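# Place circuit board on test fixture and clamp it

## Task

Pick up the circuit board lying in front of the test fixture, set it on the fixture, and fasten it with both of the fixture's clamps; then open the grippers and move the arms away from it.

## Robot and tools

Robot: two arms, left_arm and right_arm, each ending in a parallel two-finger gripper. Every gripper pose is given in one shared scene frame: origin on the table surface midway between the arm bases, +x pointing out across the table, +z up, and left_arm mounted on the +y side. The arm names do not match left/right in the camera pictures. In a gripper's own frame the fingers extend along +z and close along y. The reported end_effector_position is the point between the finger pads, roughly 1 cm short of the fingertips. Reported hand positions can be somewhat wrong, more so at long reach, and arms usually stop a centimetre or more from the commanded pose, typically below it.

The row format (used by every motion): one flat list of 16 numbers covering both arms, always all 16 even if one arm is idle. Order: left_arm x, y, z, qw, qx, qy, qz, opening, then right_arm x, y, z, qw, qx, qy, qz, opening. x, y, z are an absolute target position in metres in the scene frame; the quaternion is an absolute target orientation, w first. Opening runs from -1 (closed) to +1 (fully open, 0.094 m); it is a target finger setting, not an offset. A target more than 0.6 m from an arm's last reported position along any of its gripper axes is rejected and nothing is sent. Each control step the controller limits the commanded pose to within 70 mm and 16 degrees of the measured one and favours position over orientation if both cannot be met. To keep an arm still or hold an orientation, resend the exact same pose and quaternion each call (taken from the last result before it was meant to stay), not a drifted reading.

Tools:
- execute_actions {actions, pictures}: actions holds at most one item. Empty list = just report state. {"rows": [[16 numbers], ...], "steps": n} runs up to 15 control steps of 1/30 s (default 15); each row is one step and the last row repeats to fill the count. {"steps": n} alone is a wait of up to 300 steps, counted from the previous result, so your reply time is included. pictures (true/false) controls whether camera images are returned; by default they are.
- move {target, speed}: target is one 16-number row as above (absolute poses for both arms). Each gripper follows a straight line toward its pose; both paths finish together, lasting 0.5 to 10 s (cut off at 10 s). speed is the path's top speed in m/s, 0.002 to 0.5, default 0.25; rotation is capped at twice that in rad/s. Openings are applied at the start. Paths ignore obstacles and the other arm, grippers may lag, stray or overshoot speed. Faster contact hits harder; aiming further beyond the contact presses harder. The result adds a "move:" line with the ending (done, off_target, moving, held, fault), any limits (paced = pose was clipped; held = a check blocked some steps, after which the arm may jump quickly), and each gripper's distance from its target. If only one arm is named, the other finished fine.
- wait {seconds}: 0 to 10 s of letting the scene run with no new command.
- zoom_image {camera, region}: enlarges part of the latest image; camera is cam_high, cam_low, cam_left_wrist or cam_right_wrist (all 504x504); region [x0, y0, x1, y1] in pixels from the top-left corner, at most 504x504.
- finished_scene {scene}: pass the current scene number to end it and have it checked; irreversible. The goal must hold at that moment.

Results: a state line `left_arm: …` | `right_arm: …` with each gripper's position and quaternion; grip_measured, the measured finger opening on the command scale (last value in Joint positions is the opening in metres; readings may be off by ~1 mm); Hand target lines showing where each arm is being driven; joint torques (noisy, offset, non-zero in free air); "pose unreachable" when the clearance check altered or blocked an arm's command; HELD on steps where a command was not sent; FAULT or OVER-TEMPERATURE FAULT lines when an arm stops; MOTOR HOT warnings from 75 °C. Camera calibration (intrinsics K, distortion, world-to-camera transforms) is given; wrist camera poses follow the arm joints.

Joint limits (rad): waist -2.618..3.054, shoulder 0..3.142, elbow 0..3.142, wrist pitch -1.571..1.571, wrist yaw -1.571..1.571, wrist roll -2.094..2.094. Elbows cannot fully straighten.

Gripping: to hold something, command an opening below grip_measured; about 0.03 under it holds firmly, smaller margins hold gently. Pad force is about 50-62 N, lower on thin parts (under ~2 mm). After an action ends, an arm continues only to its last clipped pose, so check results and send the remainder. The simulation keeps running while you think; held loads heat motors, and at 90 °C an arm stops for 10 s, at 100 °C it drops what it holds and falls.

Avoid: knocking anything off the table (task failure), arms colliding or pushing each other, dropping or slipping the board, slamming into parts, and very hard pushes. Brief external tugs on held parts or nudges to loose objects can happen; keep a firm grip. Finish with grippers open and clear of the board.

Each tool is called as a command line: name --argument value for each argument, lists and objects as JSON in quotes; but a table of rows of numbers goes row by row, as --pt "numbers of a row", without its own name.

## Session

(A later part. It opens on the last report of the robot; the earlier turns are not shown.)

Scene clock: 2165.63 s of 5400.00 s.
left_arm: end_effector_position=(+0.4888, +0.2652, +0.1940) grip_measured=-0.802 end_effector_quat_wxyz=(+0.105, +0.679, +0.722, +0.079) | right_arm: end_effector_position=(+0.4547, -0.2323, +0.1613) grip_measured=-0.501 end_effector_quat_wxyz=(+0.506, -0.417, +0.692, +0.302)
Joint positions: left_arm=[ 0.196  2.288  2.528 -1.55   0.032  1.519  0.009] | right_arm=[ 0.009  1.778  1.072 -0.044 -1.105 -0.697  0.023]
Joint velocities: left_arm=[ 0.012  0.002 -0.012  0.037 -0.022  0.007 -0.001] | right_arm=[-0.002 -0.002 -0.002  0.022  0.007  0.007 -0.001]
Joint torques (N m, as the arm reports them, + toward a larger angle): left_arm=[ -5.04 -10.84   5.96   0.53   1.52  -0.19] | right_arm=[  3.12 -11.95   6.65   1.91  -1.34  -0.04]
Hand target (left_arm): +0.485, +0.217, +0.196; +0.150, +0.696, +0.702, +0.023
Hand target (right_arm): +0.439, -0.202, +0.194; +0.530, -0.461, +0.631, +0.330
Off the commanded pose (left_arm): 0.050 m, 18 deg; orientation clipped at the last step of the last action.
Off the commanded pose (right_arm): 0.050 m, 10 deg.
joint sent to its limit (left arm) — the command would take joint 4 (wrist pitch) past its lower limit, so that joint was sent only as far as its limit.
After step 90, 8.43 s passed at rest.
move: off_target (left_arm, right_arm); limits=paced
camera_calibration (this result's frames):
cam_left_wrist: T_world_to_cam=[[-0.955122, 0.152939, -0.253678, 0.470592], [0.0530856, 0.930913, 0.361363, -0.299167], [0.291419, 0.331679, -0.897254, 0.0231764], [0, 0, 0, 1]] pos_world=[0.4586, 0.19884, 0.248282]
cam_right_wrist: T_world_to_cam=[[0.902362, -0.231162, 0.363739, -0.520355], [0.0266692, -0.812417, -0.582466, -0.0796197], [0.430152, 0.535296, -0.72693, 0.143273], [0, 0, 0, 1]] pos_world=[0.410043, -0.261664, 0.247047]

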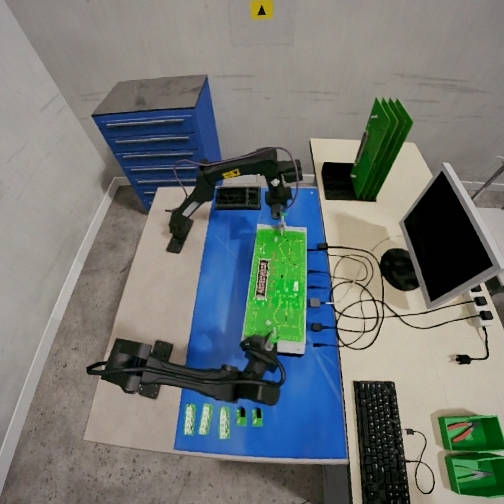

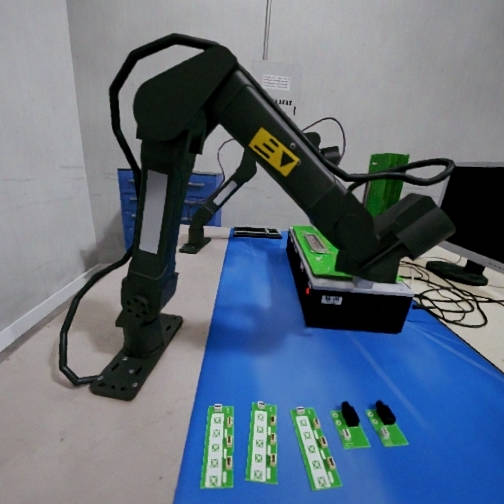

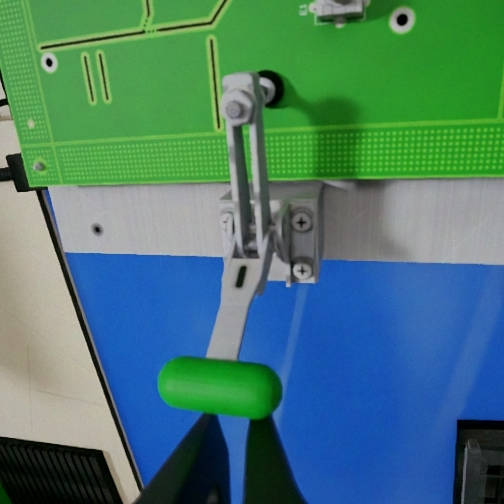

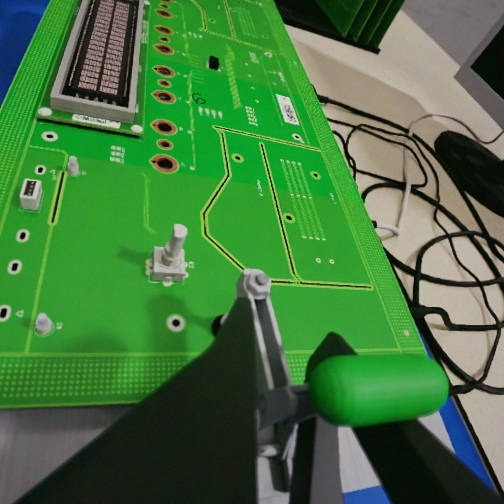

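move --target '[0.487,0.24,0.195,0.07,0.70,0.70,-0.07,-0.8,0.44,-0.33,0.165,0.53,-0.46,0.63,0.33,-0.5]' --speed 0.06

move --target '[0.487,0.24,0.195,0.07,0.70,0.70,-0.07,-0.8,0.455,-0.33,0.165,0.43,-0.56,0.56,0.43,-0.5]' --speed 0.1

Scene clock: 2190.83 s of 5400.00 s.
left_arm: end_effector_position=(+0.4889, +0.2655, +0.1948) grip_measured=-0.802 end_effector_quat_wxyz=(+0.127, +0.684, +0.716, +0.057) | right_arm: end_effector_position=(+0.4316, -0.3247, +0.1574) grip_measured=-0.501 end_effector_quat_wxyz=(+0.516, -0.468, +0.635, +0.335)
Joint positions: left_arm=[ 0.223  2.288  2.528 -1.55   0.102  1.553  0.009] | right_arm=[-0.272  2.092  1.536 -1.239 -1.318 -1.861  0.023]
Joint velocities: left_arm=[-0.007  0.002  0.002 -0.007  0.066  0.022 -0.   ] | right_arm=[ 0.007  0.007  0.017 -0.139  0.066 -0.095  0.001]
Joint torques (N m, as the arm reports them, + toward a larger angle): left_arm=[ -1.72 -10.93   5.56   0.55   1.15  -0.01] | right_arm=[-0.48 -8.92  8.17  0.03 -0.77 -0.02]
Hand target (left_arm): +0.487, +0.241, +0.195; +0.157, +0.694, +0.703, +0.019
Hand target (right_arm): +0.436, -0.329, +0.164; +0.526, -0.464, +0.630, +0.333
Off the commanded pose (left_arm): 0.026 m, 16 deg; orientation clipped at the last step of the last action.
Off the commanded pose (right_arm): 0.012 m, 2 deg.
joint sent to its limit (left arm) — the command would take joint 4 (wrist pitch) past its lower limit, so that joint was sent only as far as its limit.
After step 90, 18.83 s passed at rest.
move: off_target (left_arm, right_arm); limits=paced
camera_calibration (this result's frames):
cam_left_wrist: T_world_to_cam=[[-0.95026, 0.16094, -0.266654, 0.468833], [0.0747995, 0.949016, 0.306224, -0.304485], [0.302343, 0.271047, -0.91385, 0.0377581], [0, 0, 0, 1]] pos_world=[0.456873, 0.203273, 0.252762]
cam_right_wrist: T_world_to_cam=[[0.897627, -0.115316, 0.425403, -0.489471], [0.186264, -0.775499, -0.603248, -0.209935], [0.399464, 0.620729, -0.674629, 0.232599], [0, 0, 0, 1]] pos_world=[0.385551, -0.363629, 0.238498]

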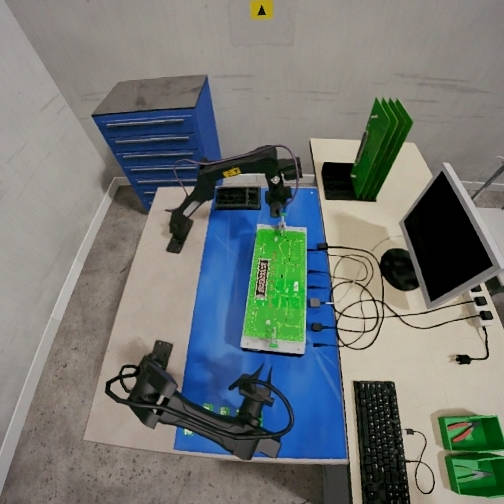

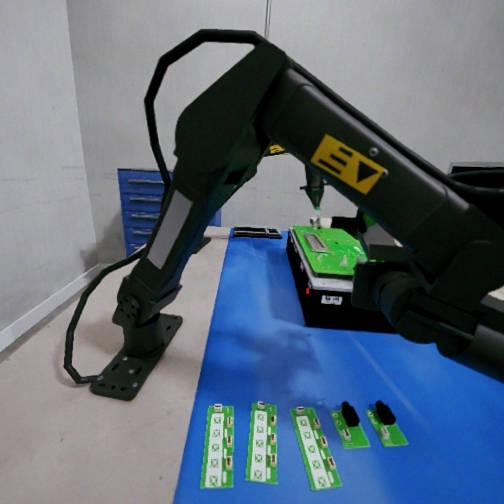

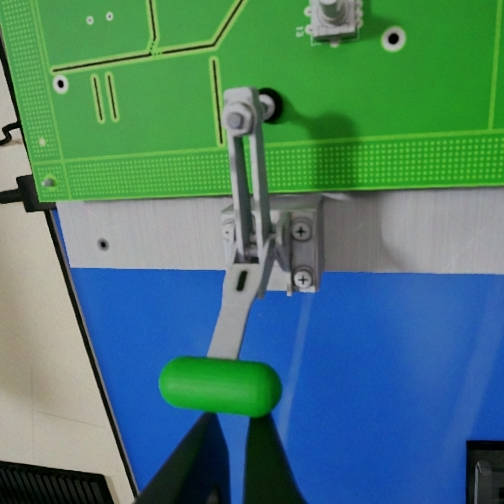

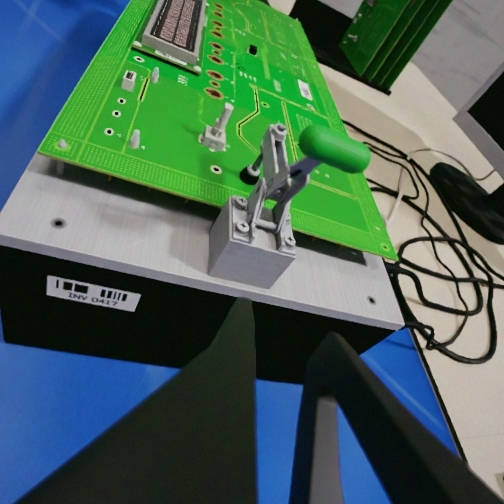

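Scene clock: 2192.83 s of 5400.00 s.
left_arm: end_effector_position=(+0.4889, +0.2662, +0.1948) grip_measured=-0.802 end_effector_quat_wxyz=(+0.127, +0.684, +0.716, +0.057) | right_arm: end_effector_position=(+0.4507, -0.3325, +0.1628) grip_measured=-0.501 end_effector_quat_wxyz=(-0.470, +0.524, -0.629, -0.330)
Joint positions: left_arm=[ 0.224  2.288  2.528 -1.55   0.102  1.553  0.009] | right_arm=[-0.253  2.254  1.879 -1.552 -1.199 -2.034  0.023]
Joint velocities: left_arm=[-0.002  0.007  0.007 -0.051 -0.081 -0.081 -0.   ] | right_arm=[ 0.002 -0.002 -0.012 -0.095  0.022  0.022 -0.   ]
Joint torques (N m, as the arm reports them, + toward a larger angle): left_arm=[ -1.76 -10.8    5.68   0.52   1.14   0.  ] | right_arm=[  0.51 -10.09   8.3   -0.2   -0.52   0.06]
Hand target (left_arm): +0.487, +0.241, +0.195; +0.157, +0.693, +0.703, +0.019
Hand target (right_arm): +0.455, -0.330, +0.165; +0.468, -0.526, +0.628, +0.332
Off the commanded pose (left_arm): 0.026 m, 16 deg; orientation clipped at the last step of the last action.
Off the commanded pose (right_arm): 0.005 m, 15 deg.
joint sent to its limit (left arm) — the command would take joint 4 (wrist pitch) past its lower limit, so that joint was sent only as far as its limit.
joint sent to its limit (right arm) — the command would take joint 4 (wrist pitch) past its lower limit, so that joint was sent only as far as its limit.
move: off_target (left_arm, right_arm); limits=paced
camera_calibration (this result's frames):
cam_left_wrist: T_world_to_cam=[[-0.950463, 0.159858, -0.266581, 0.469102], [0.0736248, 0.948996, 0.306573, -0.304557], [0.301992, 0.271759, -0.913755, 0.0375492], [0, 0, 0, 1]] pos_world=[0.456947, 0.20383, 0.252733]
cam_right_wrist: T_world_to_cam=[[0.906554, 0.0214225, 0.421547, -0.467739], [0.262734, -0.810285, -0.523841, -0.27526], [0.330351, 0.585645, -0.740195, 0.263613], [0, 0, 0, 1]] pos_world=[0.409266, -0.367402, 0.248107]

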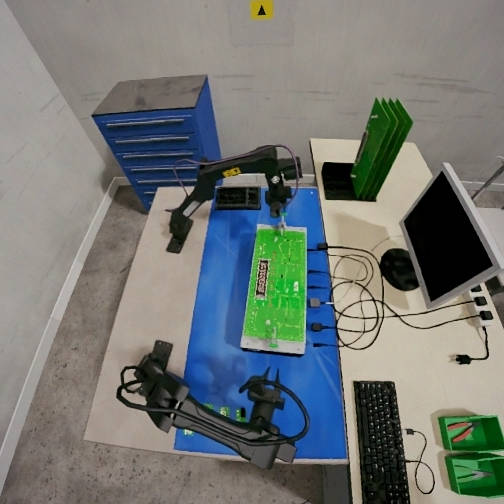

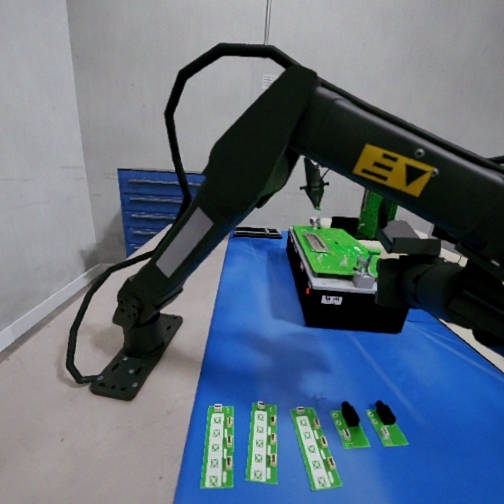

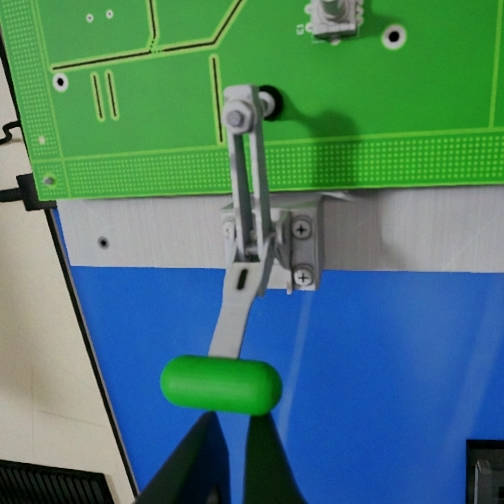

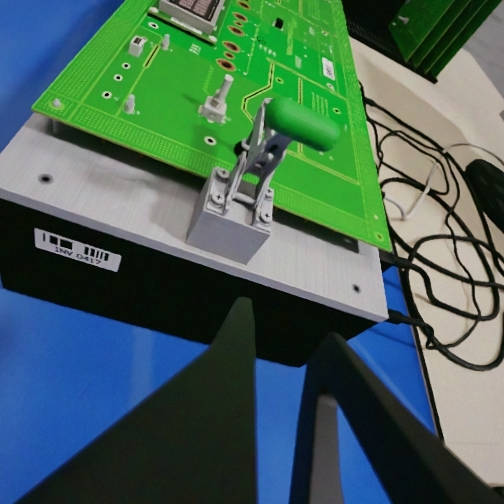

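execute_actions --actions '[]'

Scene clock: 2205.37 s of 5400.00 s.
left_arm: end_effector_position=(+0.4889, +0.2662, +0.1948) grip_measured=-0.802 end_effector_quat_wxyz=(+0.127, +0.684, +0.716, +0.057) | right_arm: end_effector_position=(+0.4506, -0.3326, +0.1625) grip_measured=-0.501 end_effector_quat_wxyz=(-0.469, +0.524, -0.630, -0.330)
Joint positions: left_arm=[ 0.224  2.288  2.528 -1.55   0.102  1.553  0.009] | right_arm=[-0.253  2.254  1.879 -1.552 -1.197 -2.032  0.023]
Joint velocities: left_arm=[-0.002 -0.012 -0.002 -0.066 -0.007 -0.022  0.001] | right_arm=[-0.002  0.002  0.002  0.007  0.037  0.051 -0.001]
Joint torques (N m, as the arm reports them, + toward a larger angle): left_arm=[ -1.75 -11.26   5.75   0.54   1.12  -0.01] | right_arm=[  0.5  -10.07   8.3   -0.2   -0.52   0.1 ]
Hand target (left_arm): +0.487, +0.241, +0.195; +0.157, +0.693, +0.703, +0.019
Hand target (right_arm): +0.455, -0.330, +0.165; +0.468, -0.525, +0.628, +0.332
Off the commanded pose (left_arm): 0.026 m, 16 deg; orientation clipped at the last step of the last action.
Off the commanded pose (right_arm): 0.006 m, 15 deg.
Steps of this call (steps 1 to 90: nothing new was sent; then 9.53 s passed at rest). Readings (end_effector_position):
1: left_arm (+0.4889, +0.2662, +0.1948) | right_arm (+0.4507, -0.3325, +0.1627)
2: left_arm (+0.4889, +0.2662, +0.1948) | right_arm (+0.4507, -0.3325, +0.1627)
4: left_arm (+0.4889, +0.2662, +0.1948) | right_arm (+0.4506, -0.3326, +0.1626)
8: left_arm (+0.4889, +0.2662, +0.1948) | right_arm (+0.4506, -0.3326, +0.1626)
90: the state above
camera_calibration (this result's frames):
cam_left_wrist: T_world_to_cam=[[-0.950463, 0.159858, -0.266581, 0.469102], [0.0736248, 0.948996, 0.306573, -0.304557], [0.301992, 0.271759, -0.913755, 0.0375492], [0, 0, 0, 1]] pos_world=[0.456947, 0.20383, 0.252733]
cam_right_wrist: T_world_to_cam=[[0.907425, 0.0220897, 0.419633, -0.467337], [0.261762, -0.810913, -0.523354, -0.275284], [0.328725, 0.584749, -0.741625, 0.264152], [0, 0, 0, 1]] pos_world=[0.409299, -0.367371, 0.24794]

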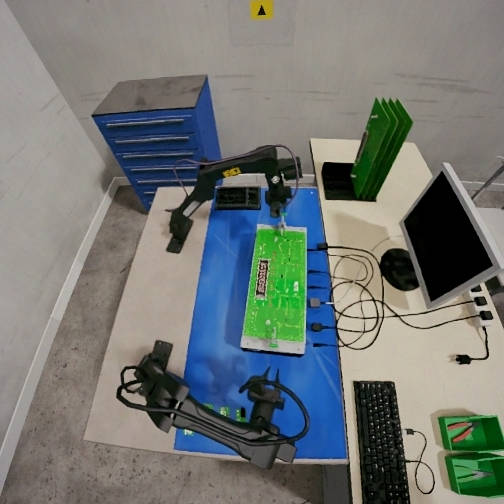

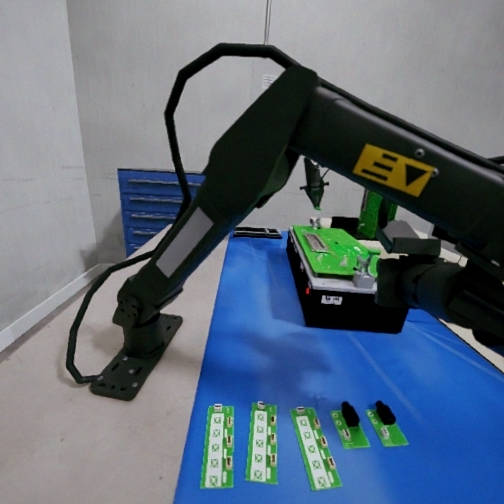

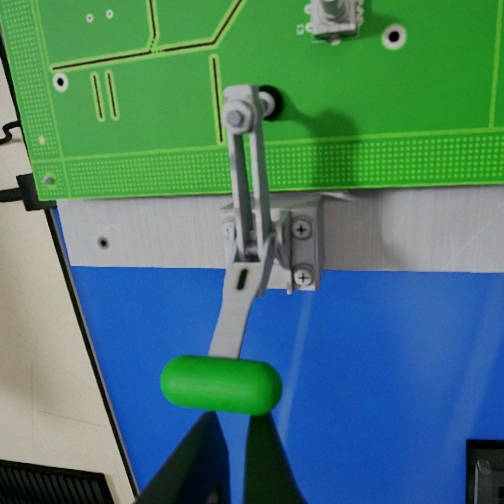

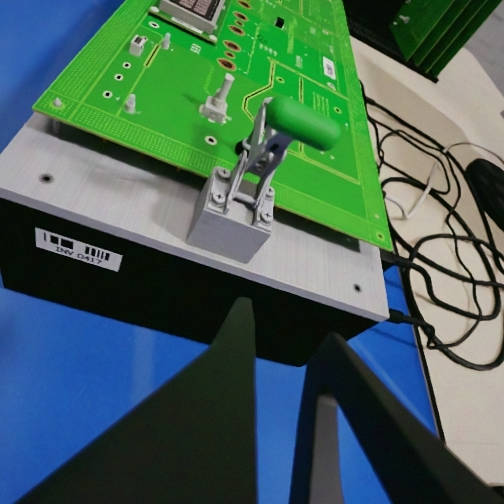

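move --target '[0.487,0.30,0.25,0.07,0.70,0.70,-0.07,-0.8,0.42,-0.36,0.2,0.43,-0.56,0.56,0.43,-0.5]'

move --target '[0.487,0.232,0.26,0,1,0,0.08,1,0.42,-0.36,0.2,0.43,-0.56,0.56,0.43,-0.5]'

Scene clock: 2224.03 s of 5400.00 s.
left_arm: end_effector_position=(+0.4876, +0.3011, +0.2403) grip_measured=-0.802 end_effector_quat_wxyz=(+0.194, +0.673, +0.709, +0.081) | right_arm: end_effector_position=(+0.4259, -0.3603, +0.1979) grip_measured=-0.501 end_effector_quat_wxyz=(-0.486, +0.517, -0.647, -0.281)
Joint positions: left_arm=[ 0.334  2.23   2.583 -1.55   0.204  1.632  0.009] | right_arm=[-0.344  2.093  1.788 -1.554 -1.175 -2.03   0.023]
Joint velocities: left_arm=[-0.007  0.007 -0.002  0.007  0.037  0.022  0.001] | right_arm=[-0.007  0.002 -0.007  0.051  0.022 -0.081  0.001]
Joint torques (N m, as the arm reports them, + toward a larger angle): left_arm=[  0.55 -10.97   6.78   0.72   0.32   0.01] | right_arm=[ -0.44 -11.58   4.3   -0.09  -0.57   0.09]
Hand target (left_arm): +0.486, +0.300, +0.250; +0.206, +0.674, +0.704, +0.084
Hand target (right_arm): +0.420, -0.360, +0.200; +0.483, -0.509, +0.652, +0.287
Off the commanded pose (left_arm): 0.010 m, 23 deg; orientation clipped at the last step of the last action.
Off the commanded pose (right_arm): 0.006 m, 21 deg; orientation clipped at the last step of the last action.
joint sent to its limit (left arm) — the command would take joint 4 (wrist pitch) past its lower limit, so that joint was sent only as far as its limit.
joint sent to its limit (right arm) — the command would take joint 4 (wrist pitch) past its lower limit, so that joint was sent only as far as its limit.
After step 90, 14.60 s passed at rest.
move: off_target (left_arm, right_arm); limits=paced
camera_calibration (this result's frames):
cam_left_wrist: T_world_to_cam=[[-0.907239, 0.136468, -0.397862, 0.491998], [0.0330311, 0.966098, 0.256055, -0.324747], [0.419317, 0.219161, -0.880989, 0.0207499], [0, 0, 0, 1]] pos_world=[0.448385, 0.242048, 0.29718]
cam_right_wrist: T_world_to_cam=[[0.884338, -0.0322259, 0.465734, -0.478048], [0.21679, -0.855181, -0.470815, -0.280005], [0.413459, 0.517326, -0.749283, 0.255879], [0, 0, 0, 1]] pos_world=[0.377662, -0.387234, 0.282538]

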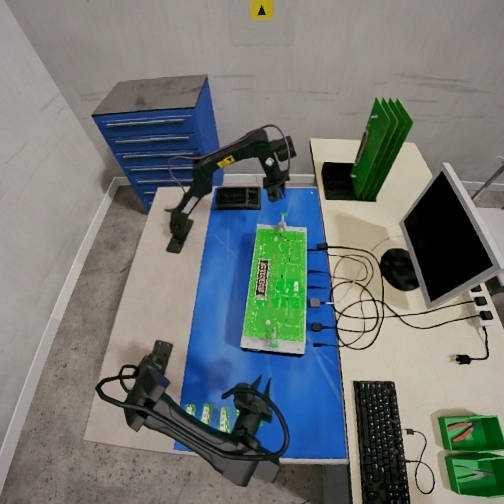

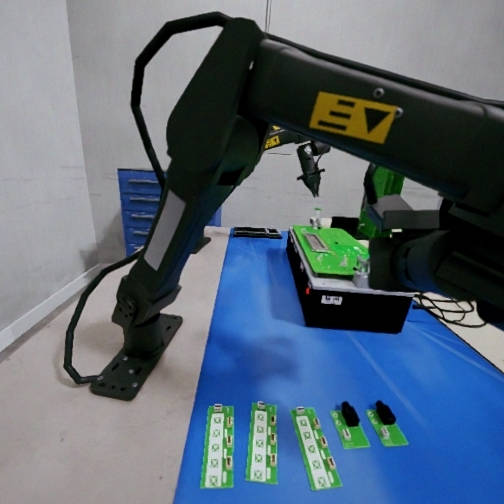

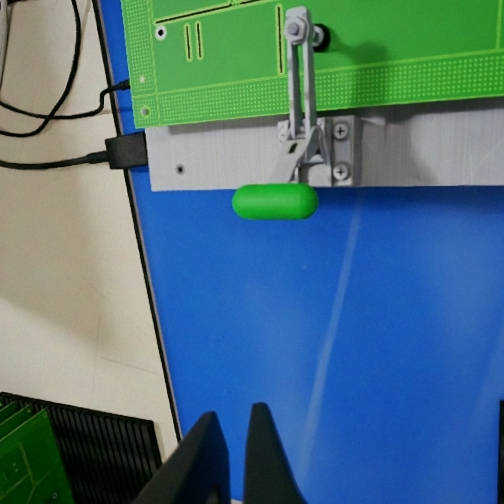

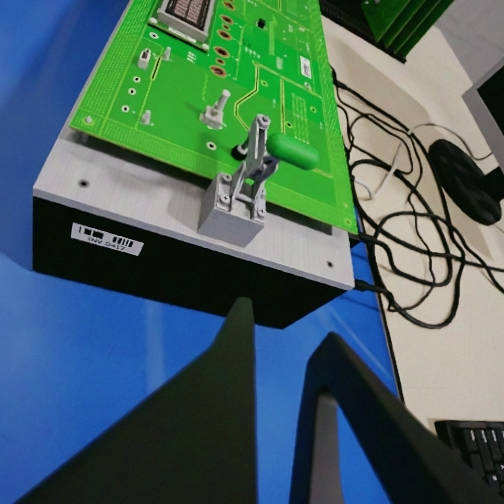

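Scene clock: 2228.40 s of 5400.00 s.
left_arm: end_effector_position=(+0.4902, +0.2323, +0.2488) grip_measured=+1.000 end_effector_quat_wxyz=(+0.009, +0.869, +0.437, +0.230) | right_arm: end_effector_position=(+0.4256, -0.3605, +0.1974) grip_measured=-0.501 end_effector_quat_wxyz=(-0.484, +0.518, -0.647, -0.281)
Joint positions: left_arm=[ 0.025  2.23   2.605 -1.549 -0.25   2.103  0.094] | right_arm=[-0.344  2.093  1.788 -1.554 -1.171 -2.031  0.023]
Joint velocities: left_arm=[-0.012 -0.002 -0.012  0.022 -0.051 -0.007  0.   ] | right_arm=[-0.007  0.002 -0.002 -0.022  0.022 -0.022  0.002]
Joint torques (N m, as the arm reports them, + toward a larger angle): left_arm=[ -0.87 -11.4    6.96   0.73  -0.21   0.03] | right_arm=[ -0.42 -11.57   4.31  -0.08  -0.53   0.09]
Hand target (left_arm): +0.488, +0.231, +0.260; +0.011, +0.868, +0.432, +0.243
Hand target (right_arm): +0.420, -0.359, +0.200; +0.482, -0.510, +0.652, +0.287
Off the commanded pose (left_arm): 0.012 m, 55 deg; orientation clipped at the last step of the last action.
Off the commanded pose (right_arm): 0.006 m, 21 deg; orientation clipped at the last step of the last action.
joint sent to its limit (left arm) — the command would take joint 4 (wrist pitch) past its lower limit and joint 6 (wrist roll) past its upper limit, so those joints were sent only as far as their limits.
joint sent to its limit (right arm) — the command would take joint 4 (wrist pitch) past its lower limit, so that joint was sent only as far as its limit.
move: off_target (left_arm, right_arm); limits=paced
camera_calibration (this result's frames):
cam_left_wrist: T_world_to_cam=[[-0.628793, 0.768018, -0.121525, 0.155119], [0.472204, 0.501329, 0.725047, -0.484596], [0.617773, 0.398519, -0.677893, -0.147281], [0, 0, 0, 1]] pos_world=[0.417352, 0.182502, 0.270365]
cam_right_wrist: T_world_to_cam=[[0.884791, -0.0296422, 0.465045, -0.476702], [0.217448, -0.856393, -0.468302, -0.281532], [0.412143, 0.515473, -0.751283, 0.255935], [0, 0, 0, 1]] pos_world=[0.377518, -0.38716, 0.282125]

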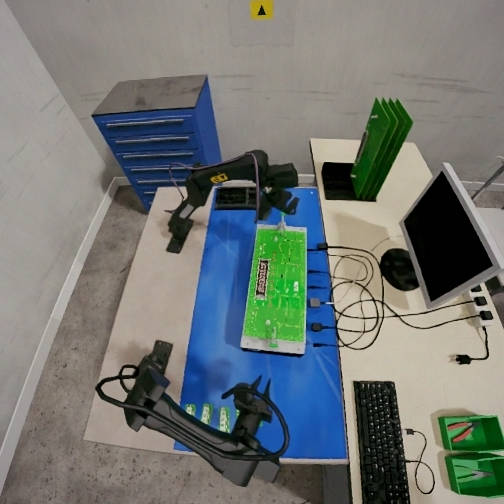

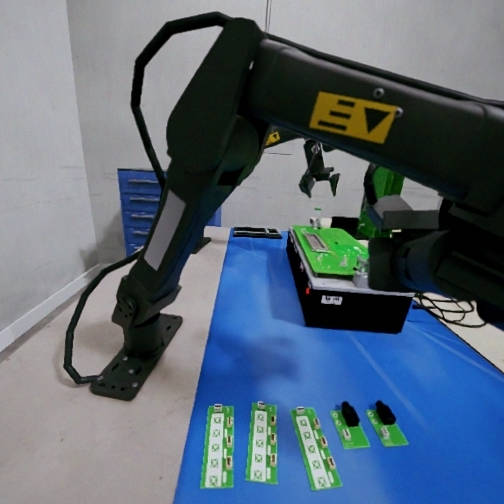

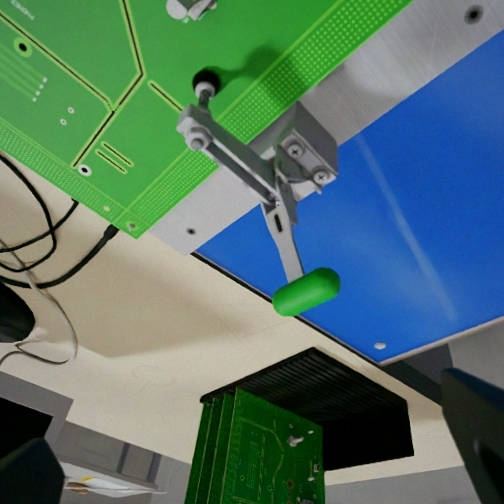

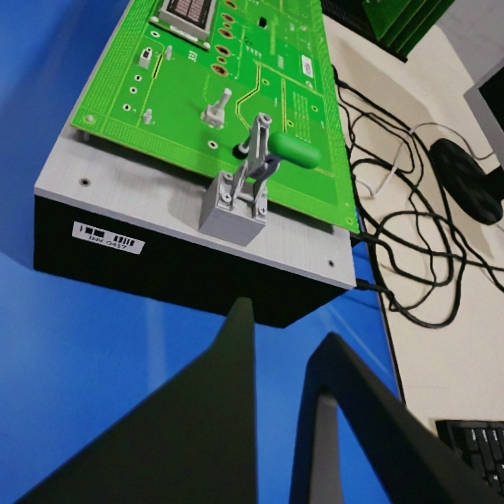

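move --target '[0.487,0.24,0.28,0.15,0.3,0.94,0,1,0.40,-0.37,0.22,-0.07,0.70,-0.70,0.07,1]'

move --target '[0.48,0.232,0.25,0.216,0,0.976,0,1,0.40,-0.37,0.22,-0.07,0.70,-0.70,0.07,1]'

Scene clock: 2238.70 s of 5400.00 s.
left_arm: end_effector_position=(+0.4905, +0.2388, +0.2619) grip_measured=+1.000 end_effector_quat_wxyz=(+0.222, +0.301, +0.927, +0.026) | right_arm: end_effector_position=(+0.4027, -0.3728, +0.2056) grip_measured=+0.999 end_effector_quat_wxyz=(-0.065, +0.699, -0.709, +0.063)
Joint positions: left_arm=[ 0.158  2.212  2.636 -1.549  0.076  0.585  0.094] | right_arm=[ 0.033  1.852  1.925 -1.464 -0.022 -1.667  0.094]
Joint velocities: left_arm=[ 0.002 -0.012  0.012 -0.022 -0.037 -0.051  0.   ] | right_arm=[ 0.017  0.012 -0.007 -0.066  0.022 -0.022  0.   ]
Joint torques (N m, as the arm reports them, + toward a larger angle): left_arm=[  0.78 -11.8    6.83   0.8    0.21  -0.1 ] | right_arm=[  0.33 -10.17   8.85   0.6    0.08   0.1 ]
Hand target (left_arm): +0.486, +0.240, +0.279; +0.242, +0.292, +0.925, +0.024
Hand target (right_arm): +0.402, -0.372, +0.222; -0.074, +0.697, -0.709, +0.080
Off the commanded pose (left_arm): 0.018 m, 9 deg.
Off the commanded pose (right_arm): 0.015 m, 1 deg.
joint sent to its limit (left arm) — the command would take joint 4 (wrist pitch) past its lower limit, so that joint was sent only as far as its limit.
After step 90, 3.40 s passed at rest.
move: off_target (left_arm, right_arm)
camera_calibration (this result's frames):
cam_left_wrist: T_world_to_cam=[[-0.691724, -0.674432, -0.258183, 0.563097], [-0.698396, 0.71571, 0.00154827, 0.214972], [0.18374, 0.181385, -0.966095, 0.199094], [0, 0, 0, 1]] pos_world=[0.503062, 0.189801, 0.337393]
cam_right_wrist: T_world_to_cam=[[0.915172, 0.397217, 0.0684014, -0.232144], [0.296361, -0.77816, 0.553748, -0.495977], [0.273185, -0.486503, -0.82987, -0.0235114], [0, 0, 0, 1]] pos_world=[0.365863, -0.305176, 0.271014]

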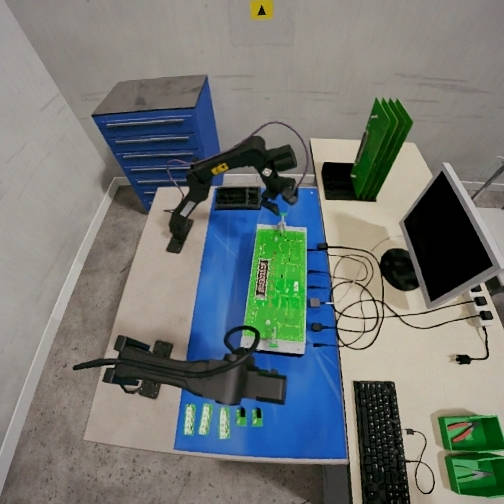

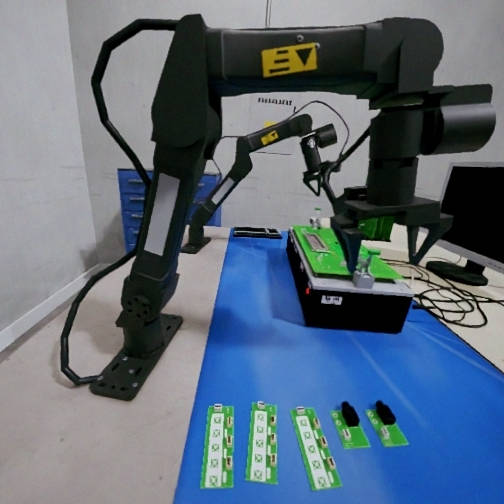

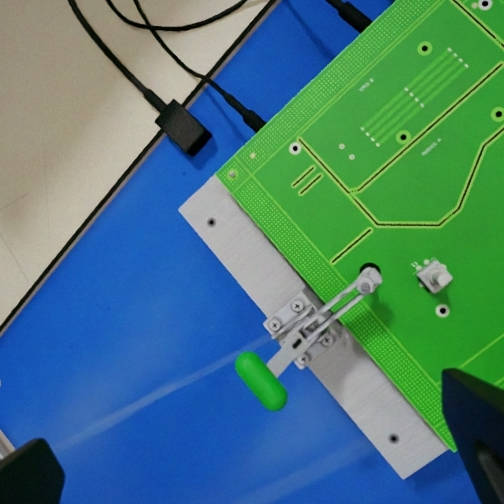

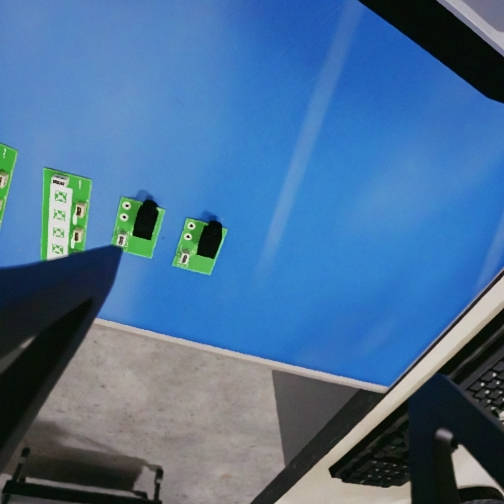

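Scene clock: 2240.53 s of 5400.00 s.
left_arm: end_effector_position=(+0.4838, +0.2332, +0.2436) grip_measured=+1.000 end_effector_quat_wxyz=(+0.209, +0.003, +0.978, -0.002) | right_arm: end_effector_position=(+0.3990, -0.3724, +0.2049) grip_measured=+0.999 end_effector_quat_wxyz=(-0.060, +0.699, -0.710, +0.057)
Joint positions: left_arm=[ 0.108  2.118  2.402 -1.434 -0.026 -0.063  0.094] | right_arm=[ 0.033  1.852  1.925 -1.48  -0.022 -1.667  0.094]
Joint velocities: left_arm=[-0.002 -0.012 -0.012  0.037 -0.066 -0.007  0.   ] | right_arm=[-0.002 -0.002  0.002 -0.037 -0.037 -0.051  0.001]
Joint torques (N m, as the arm reports them, + toward a larger angle): left_arm=[ -0.67 -11.65   4.84   0.9   -0.06  -0.19] | right_arm=[ 0.35 -9.4   9.17  0.59  0.01 -0.05]
Hand target (left_arm): +0.480, +0.232, +0.250; +0.215, +0.000, +0.977, -0.000
Hand target (right_arm): +0.400, -0.370, +0.220; -0.071, +0.703, -0.704, +0.071
Off the commanded pose (left_arm): 0.008 m, 1 deg.
Off the commanded pose (right_arm): 0.015 m, 2 deg.
move: off_target (right_arm)
camera_calibration (this result's frames):
cam_left_wrist: T_world_to_cam=[[-0.206664, -0.975014, -0.081476, 0.342332], [-0.976655, 0.210565, -0.0425167, 0.477506], [0.0586103, 0.0707873, -0.995768, 0.277217], [0, 0, 0, 1]] pos_world=[0.520859, 0.213609, 0.324238]
cam_right_wrist: T_world_to_cam=[[0.916109, 0.397111, 0.0552022, -0.226577], [0.304712, -0.779109, 0.547851, -0.496667], [0.260566, -0.48507, -0.834753, -0.0162593], [0, 0, 0, 1]] pos_world=[0.363147, -0.304868, 0.271034]

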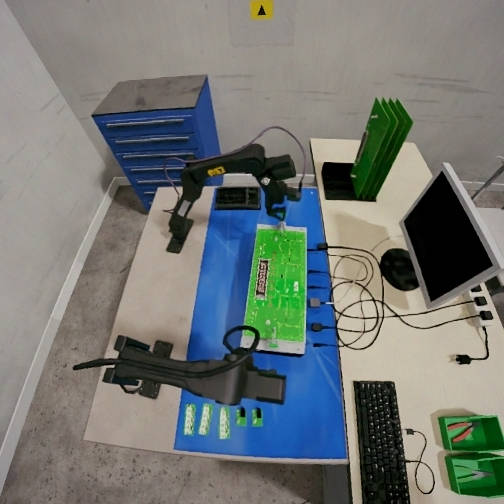

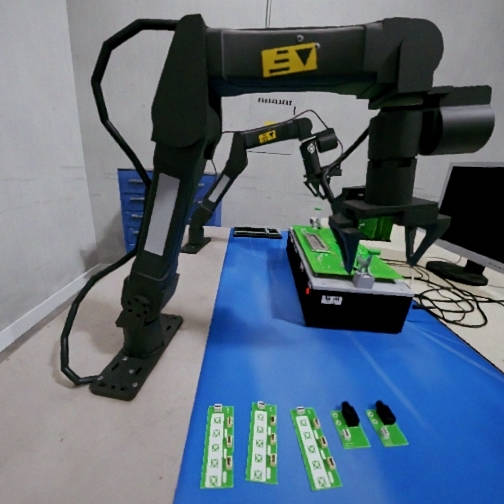

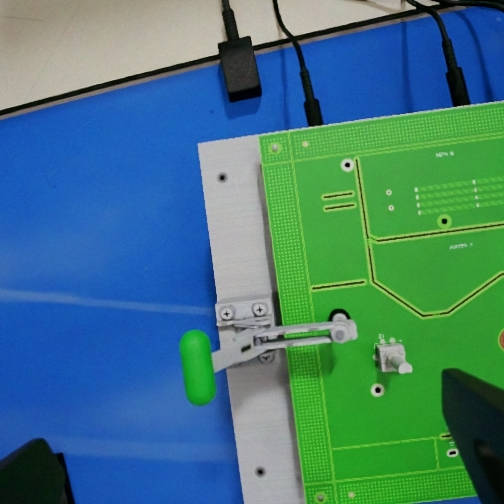

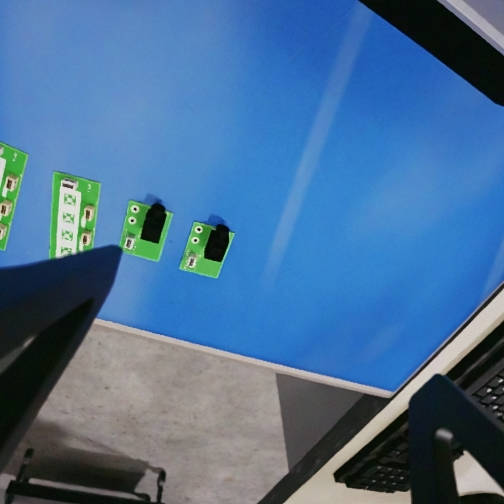

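move --target '[0.487,0.228,0.168,0.216,0,0.976,0,1,0.40,-0.37,0.22,-0.07,0.70,-0.70,0.07,1]' --speed 0.08

Scene clock: 2251.33 s of 5400.00 s.
left_arm: end_effector_position=(+0.4891, +0.2300, +0.1579) grip_measured=+1.000 end_effector_quat_wxyz=(+0.206, +0.001, +0.979, -0.001) | right_arm: end_effector_position=(+0.3989, -0.3724, +0.2049) grip_measured=+0.999 end_effector_quat_wxyz=(-0.060, +0.699, -0.710, +0.057)
Joint positions: left_arm=[ 0.1    2.01   1.881 -1.028 -0.03  -0.073  0.094] | right_arm=[ 0.033  1.852  1.925 -1.48  -0.022 -1.667  0.094]
Joint velocities: left_arm=[-0.007 -0.007 -0.002 -0.007  0.037 -0.007  0.   ] | right_arm=[-0.002 -0.012  0.007  0.022 -0.022 -0.007  0.   ]
Joint torques (N m, as the arm reports them, + toward a larger angle): left_arm=[ -0.56 -11.95   5.92   0.84  -0.08  -0.12] | right_arm=[ 0.33 -9.4   9.17  0.59  0.   -0.05]
Hand target (left_arm): +0.486, +0.228, +0.167; +0.216, -0.000, +0.976, +0.000
Hand target (right_arm): +0.400, -0.370, +0.220; -0.071, +0.703, -0.704, +0.070
Off the commanded pose (left_arm): 0.011 m, 1 deg.
Off the commanded pose (right_arm): 0.015 m, 2 deg.
After step 90, 6.27 s passed at rest.
move: off_target (left_arm, right_arm)
camera_calibration (this result's frames):
cam_left_wrist: T_world_to_cam=[[-0.20442, -0.975543, -0.0808019, 0.332171], [-0.977567, 0.207727, -0.034804, 0.479609], [0.0507375, 0.0718747, -0.996122, 0.19542], [0, 0, 0, 1]] pos_world=[0.526838, 0.210374, 0.238195]
cam_right_wrist: T_world_to_cam=[[0.91613, 0.397108, 0.054872, -0.226437], [0.30492, -0.779132, 0.547702, -0.496683], [0.260249, -0.485034, -0.834872, -0.0160788], [0, 0, 0, 1]] pos_world=[0.363079, -0.30486, 0.271035]

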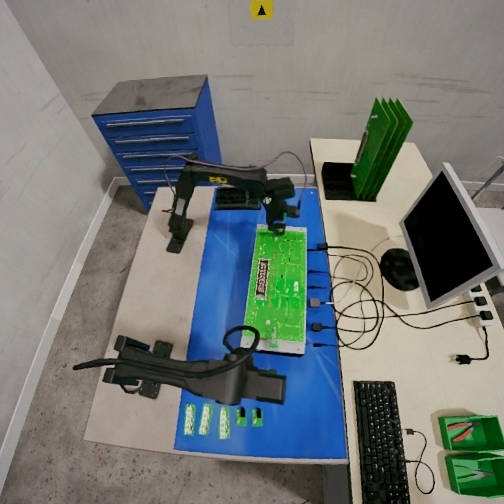

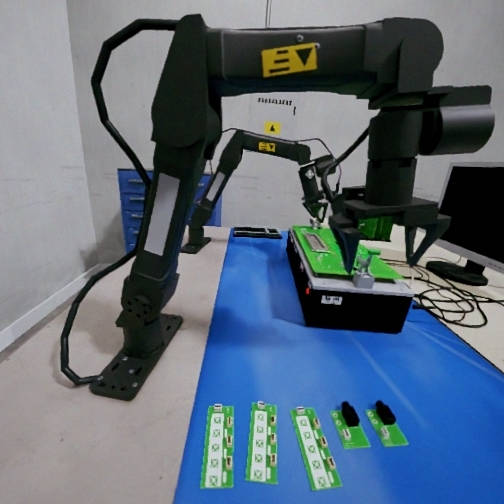

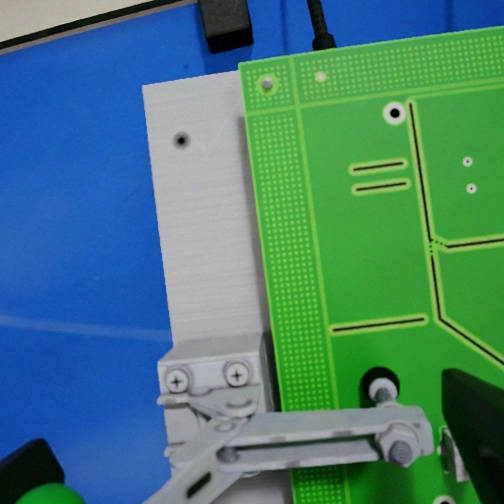

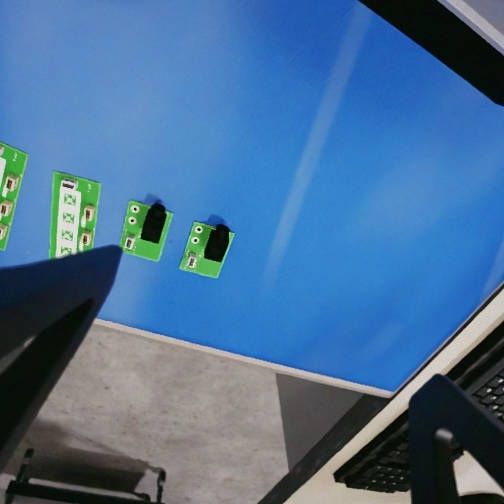

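move --target '[0.487,0.215,0.163,0.216,0,0.976,0,-0.4,0.40,-0.37,0.22,-0.07,0.70,-0.70,0.07,1]' --speed 0.02

Scene clock: 2255.17 s of 5400.00 s.
left_arm: end_effector_position=(+0.4902, +0.2134, +0.1606) grip_measured=-0.010 end_effector_quat_wxyz=(+0.212, +0.009, +0.977, -0.017) | right_arm: end_effector_position=(+0.3989, -0.3724, +0.2049) grip_measured=+0.999 end_effector_quat_wxyz=(-0.060, +0.699, -0.710, +0.057)
Joint positions: left_arm=[ 0.074  2.007  1.881 -1.017 -0.009 -0.089  0.047] | right_arm=[ 0.033  1.852  1.925 -1.48  -0.022 -1.667  0.094]
Joint velocities: left_arm=[ 0.002 -0.002 -0.002 -0.007 -0.037 -0.007  0.002] | right_arm=[-0.002 -0.002 -0.002  0.081 -0.037 -0.022  0.001]
Joint torques (N m, as the arm reports them, + toward a larger angle): left_arm=[ -1.36 -10.99   5.6    0.84  -0.4   -0.26] | right_arm=[ 0.34 -9.39  9.16  0.59  0.   -0.05]
Hand target (left_arm): +0.487, +0.215, +0.163; +0.216, +0.000, +0.976, -0.000
Hand target (right_arm): +0.400, -0.370, +0.220; -0.071, +0.703, -0.704, +0.070
Off the commanded pose (left_arm): 0.004 m, 2 deg.
Off the commanded pose (right_arm): 0.015 m, 2 deg.
move: off_target (right_arm)
camera_calibration (this result's frames):
cam_left_wrist: T_world_to_cam=[[-0.223387, -0.97306, -0.0570377, 0.321438], [-0.972567, 0.226405, -0.0534288, 0.480792], [0.064903, 0.0435377, -0.996941, 0.198499], [0, 0, 0, 1]] pos_world=[0.526524, 0.195283, 0.241914]
cam_right_wrist: T_world_to_cam=[[0.91613, 0.397108, 0.054872, -0.226437], [0.30492, -0.779132, 0.547702, -0.496683], [0.260249, -0.485034, -0.834872, -0.0160788], [0, 0, 0, 1]] pos_world=[0.363079, -0.30486, 0.271035]

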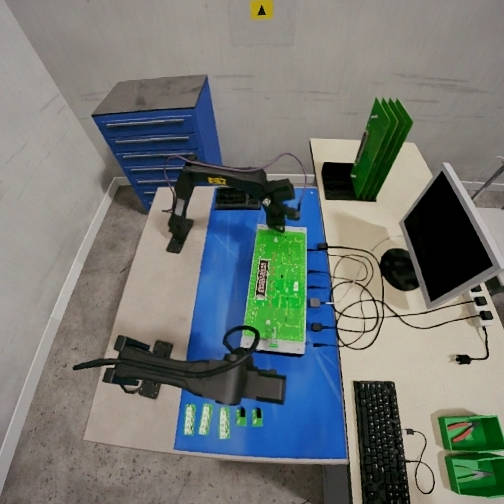

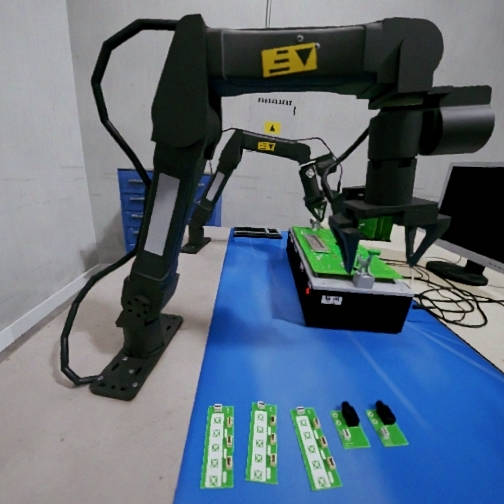

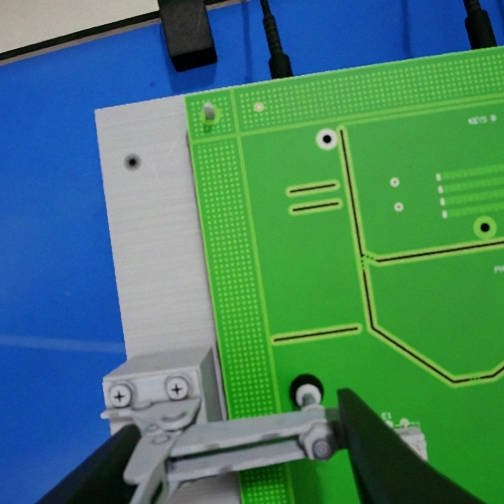

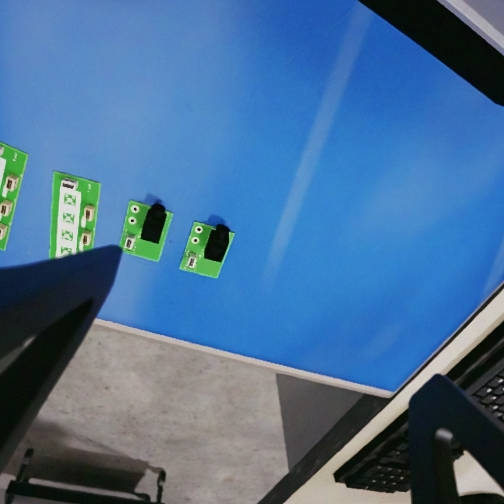

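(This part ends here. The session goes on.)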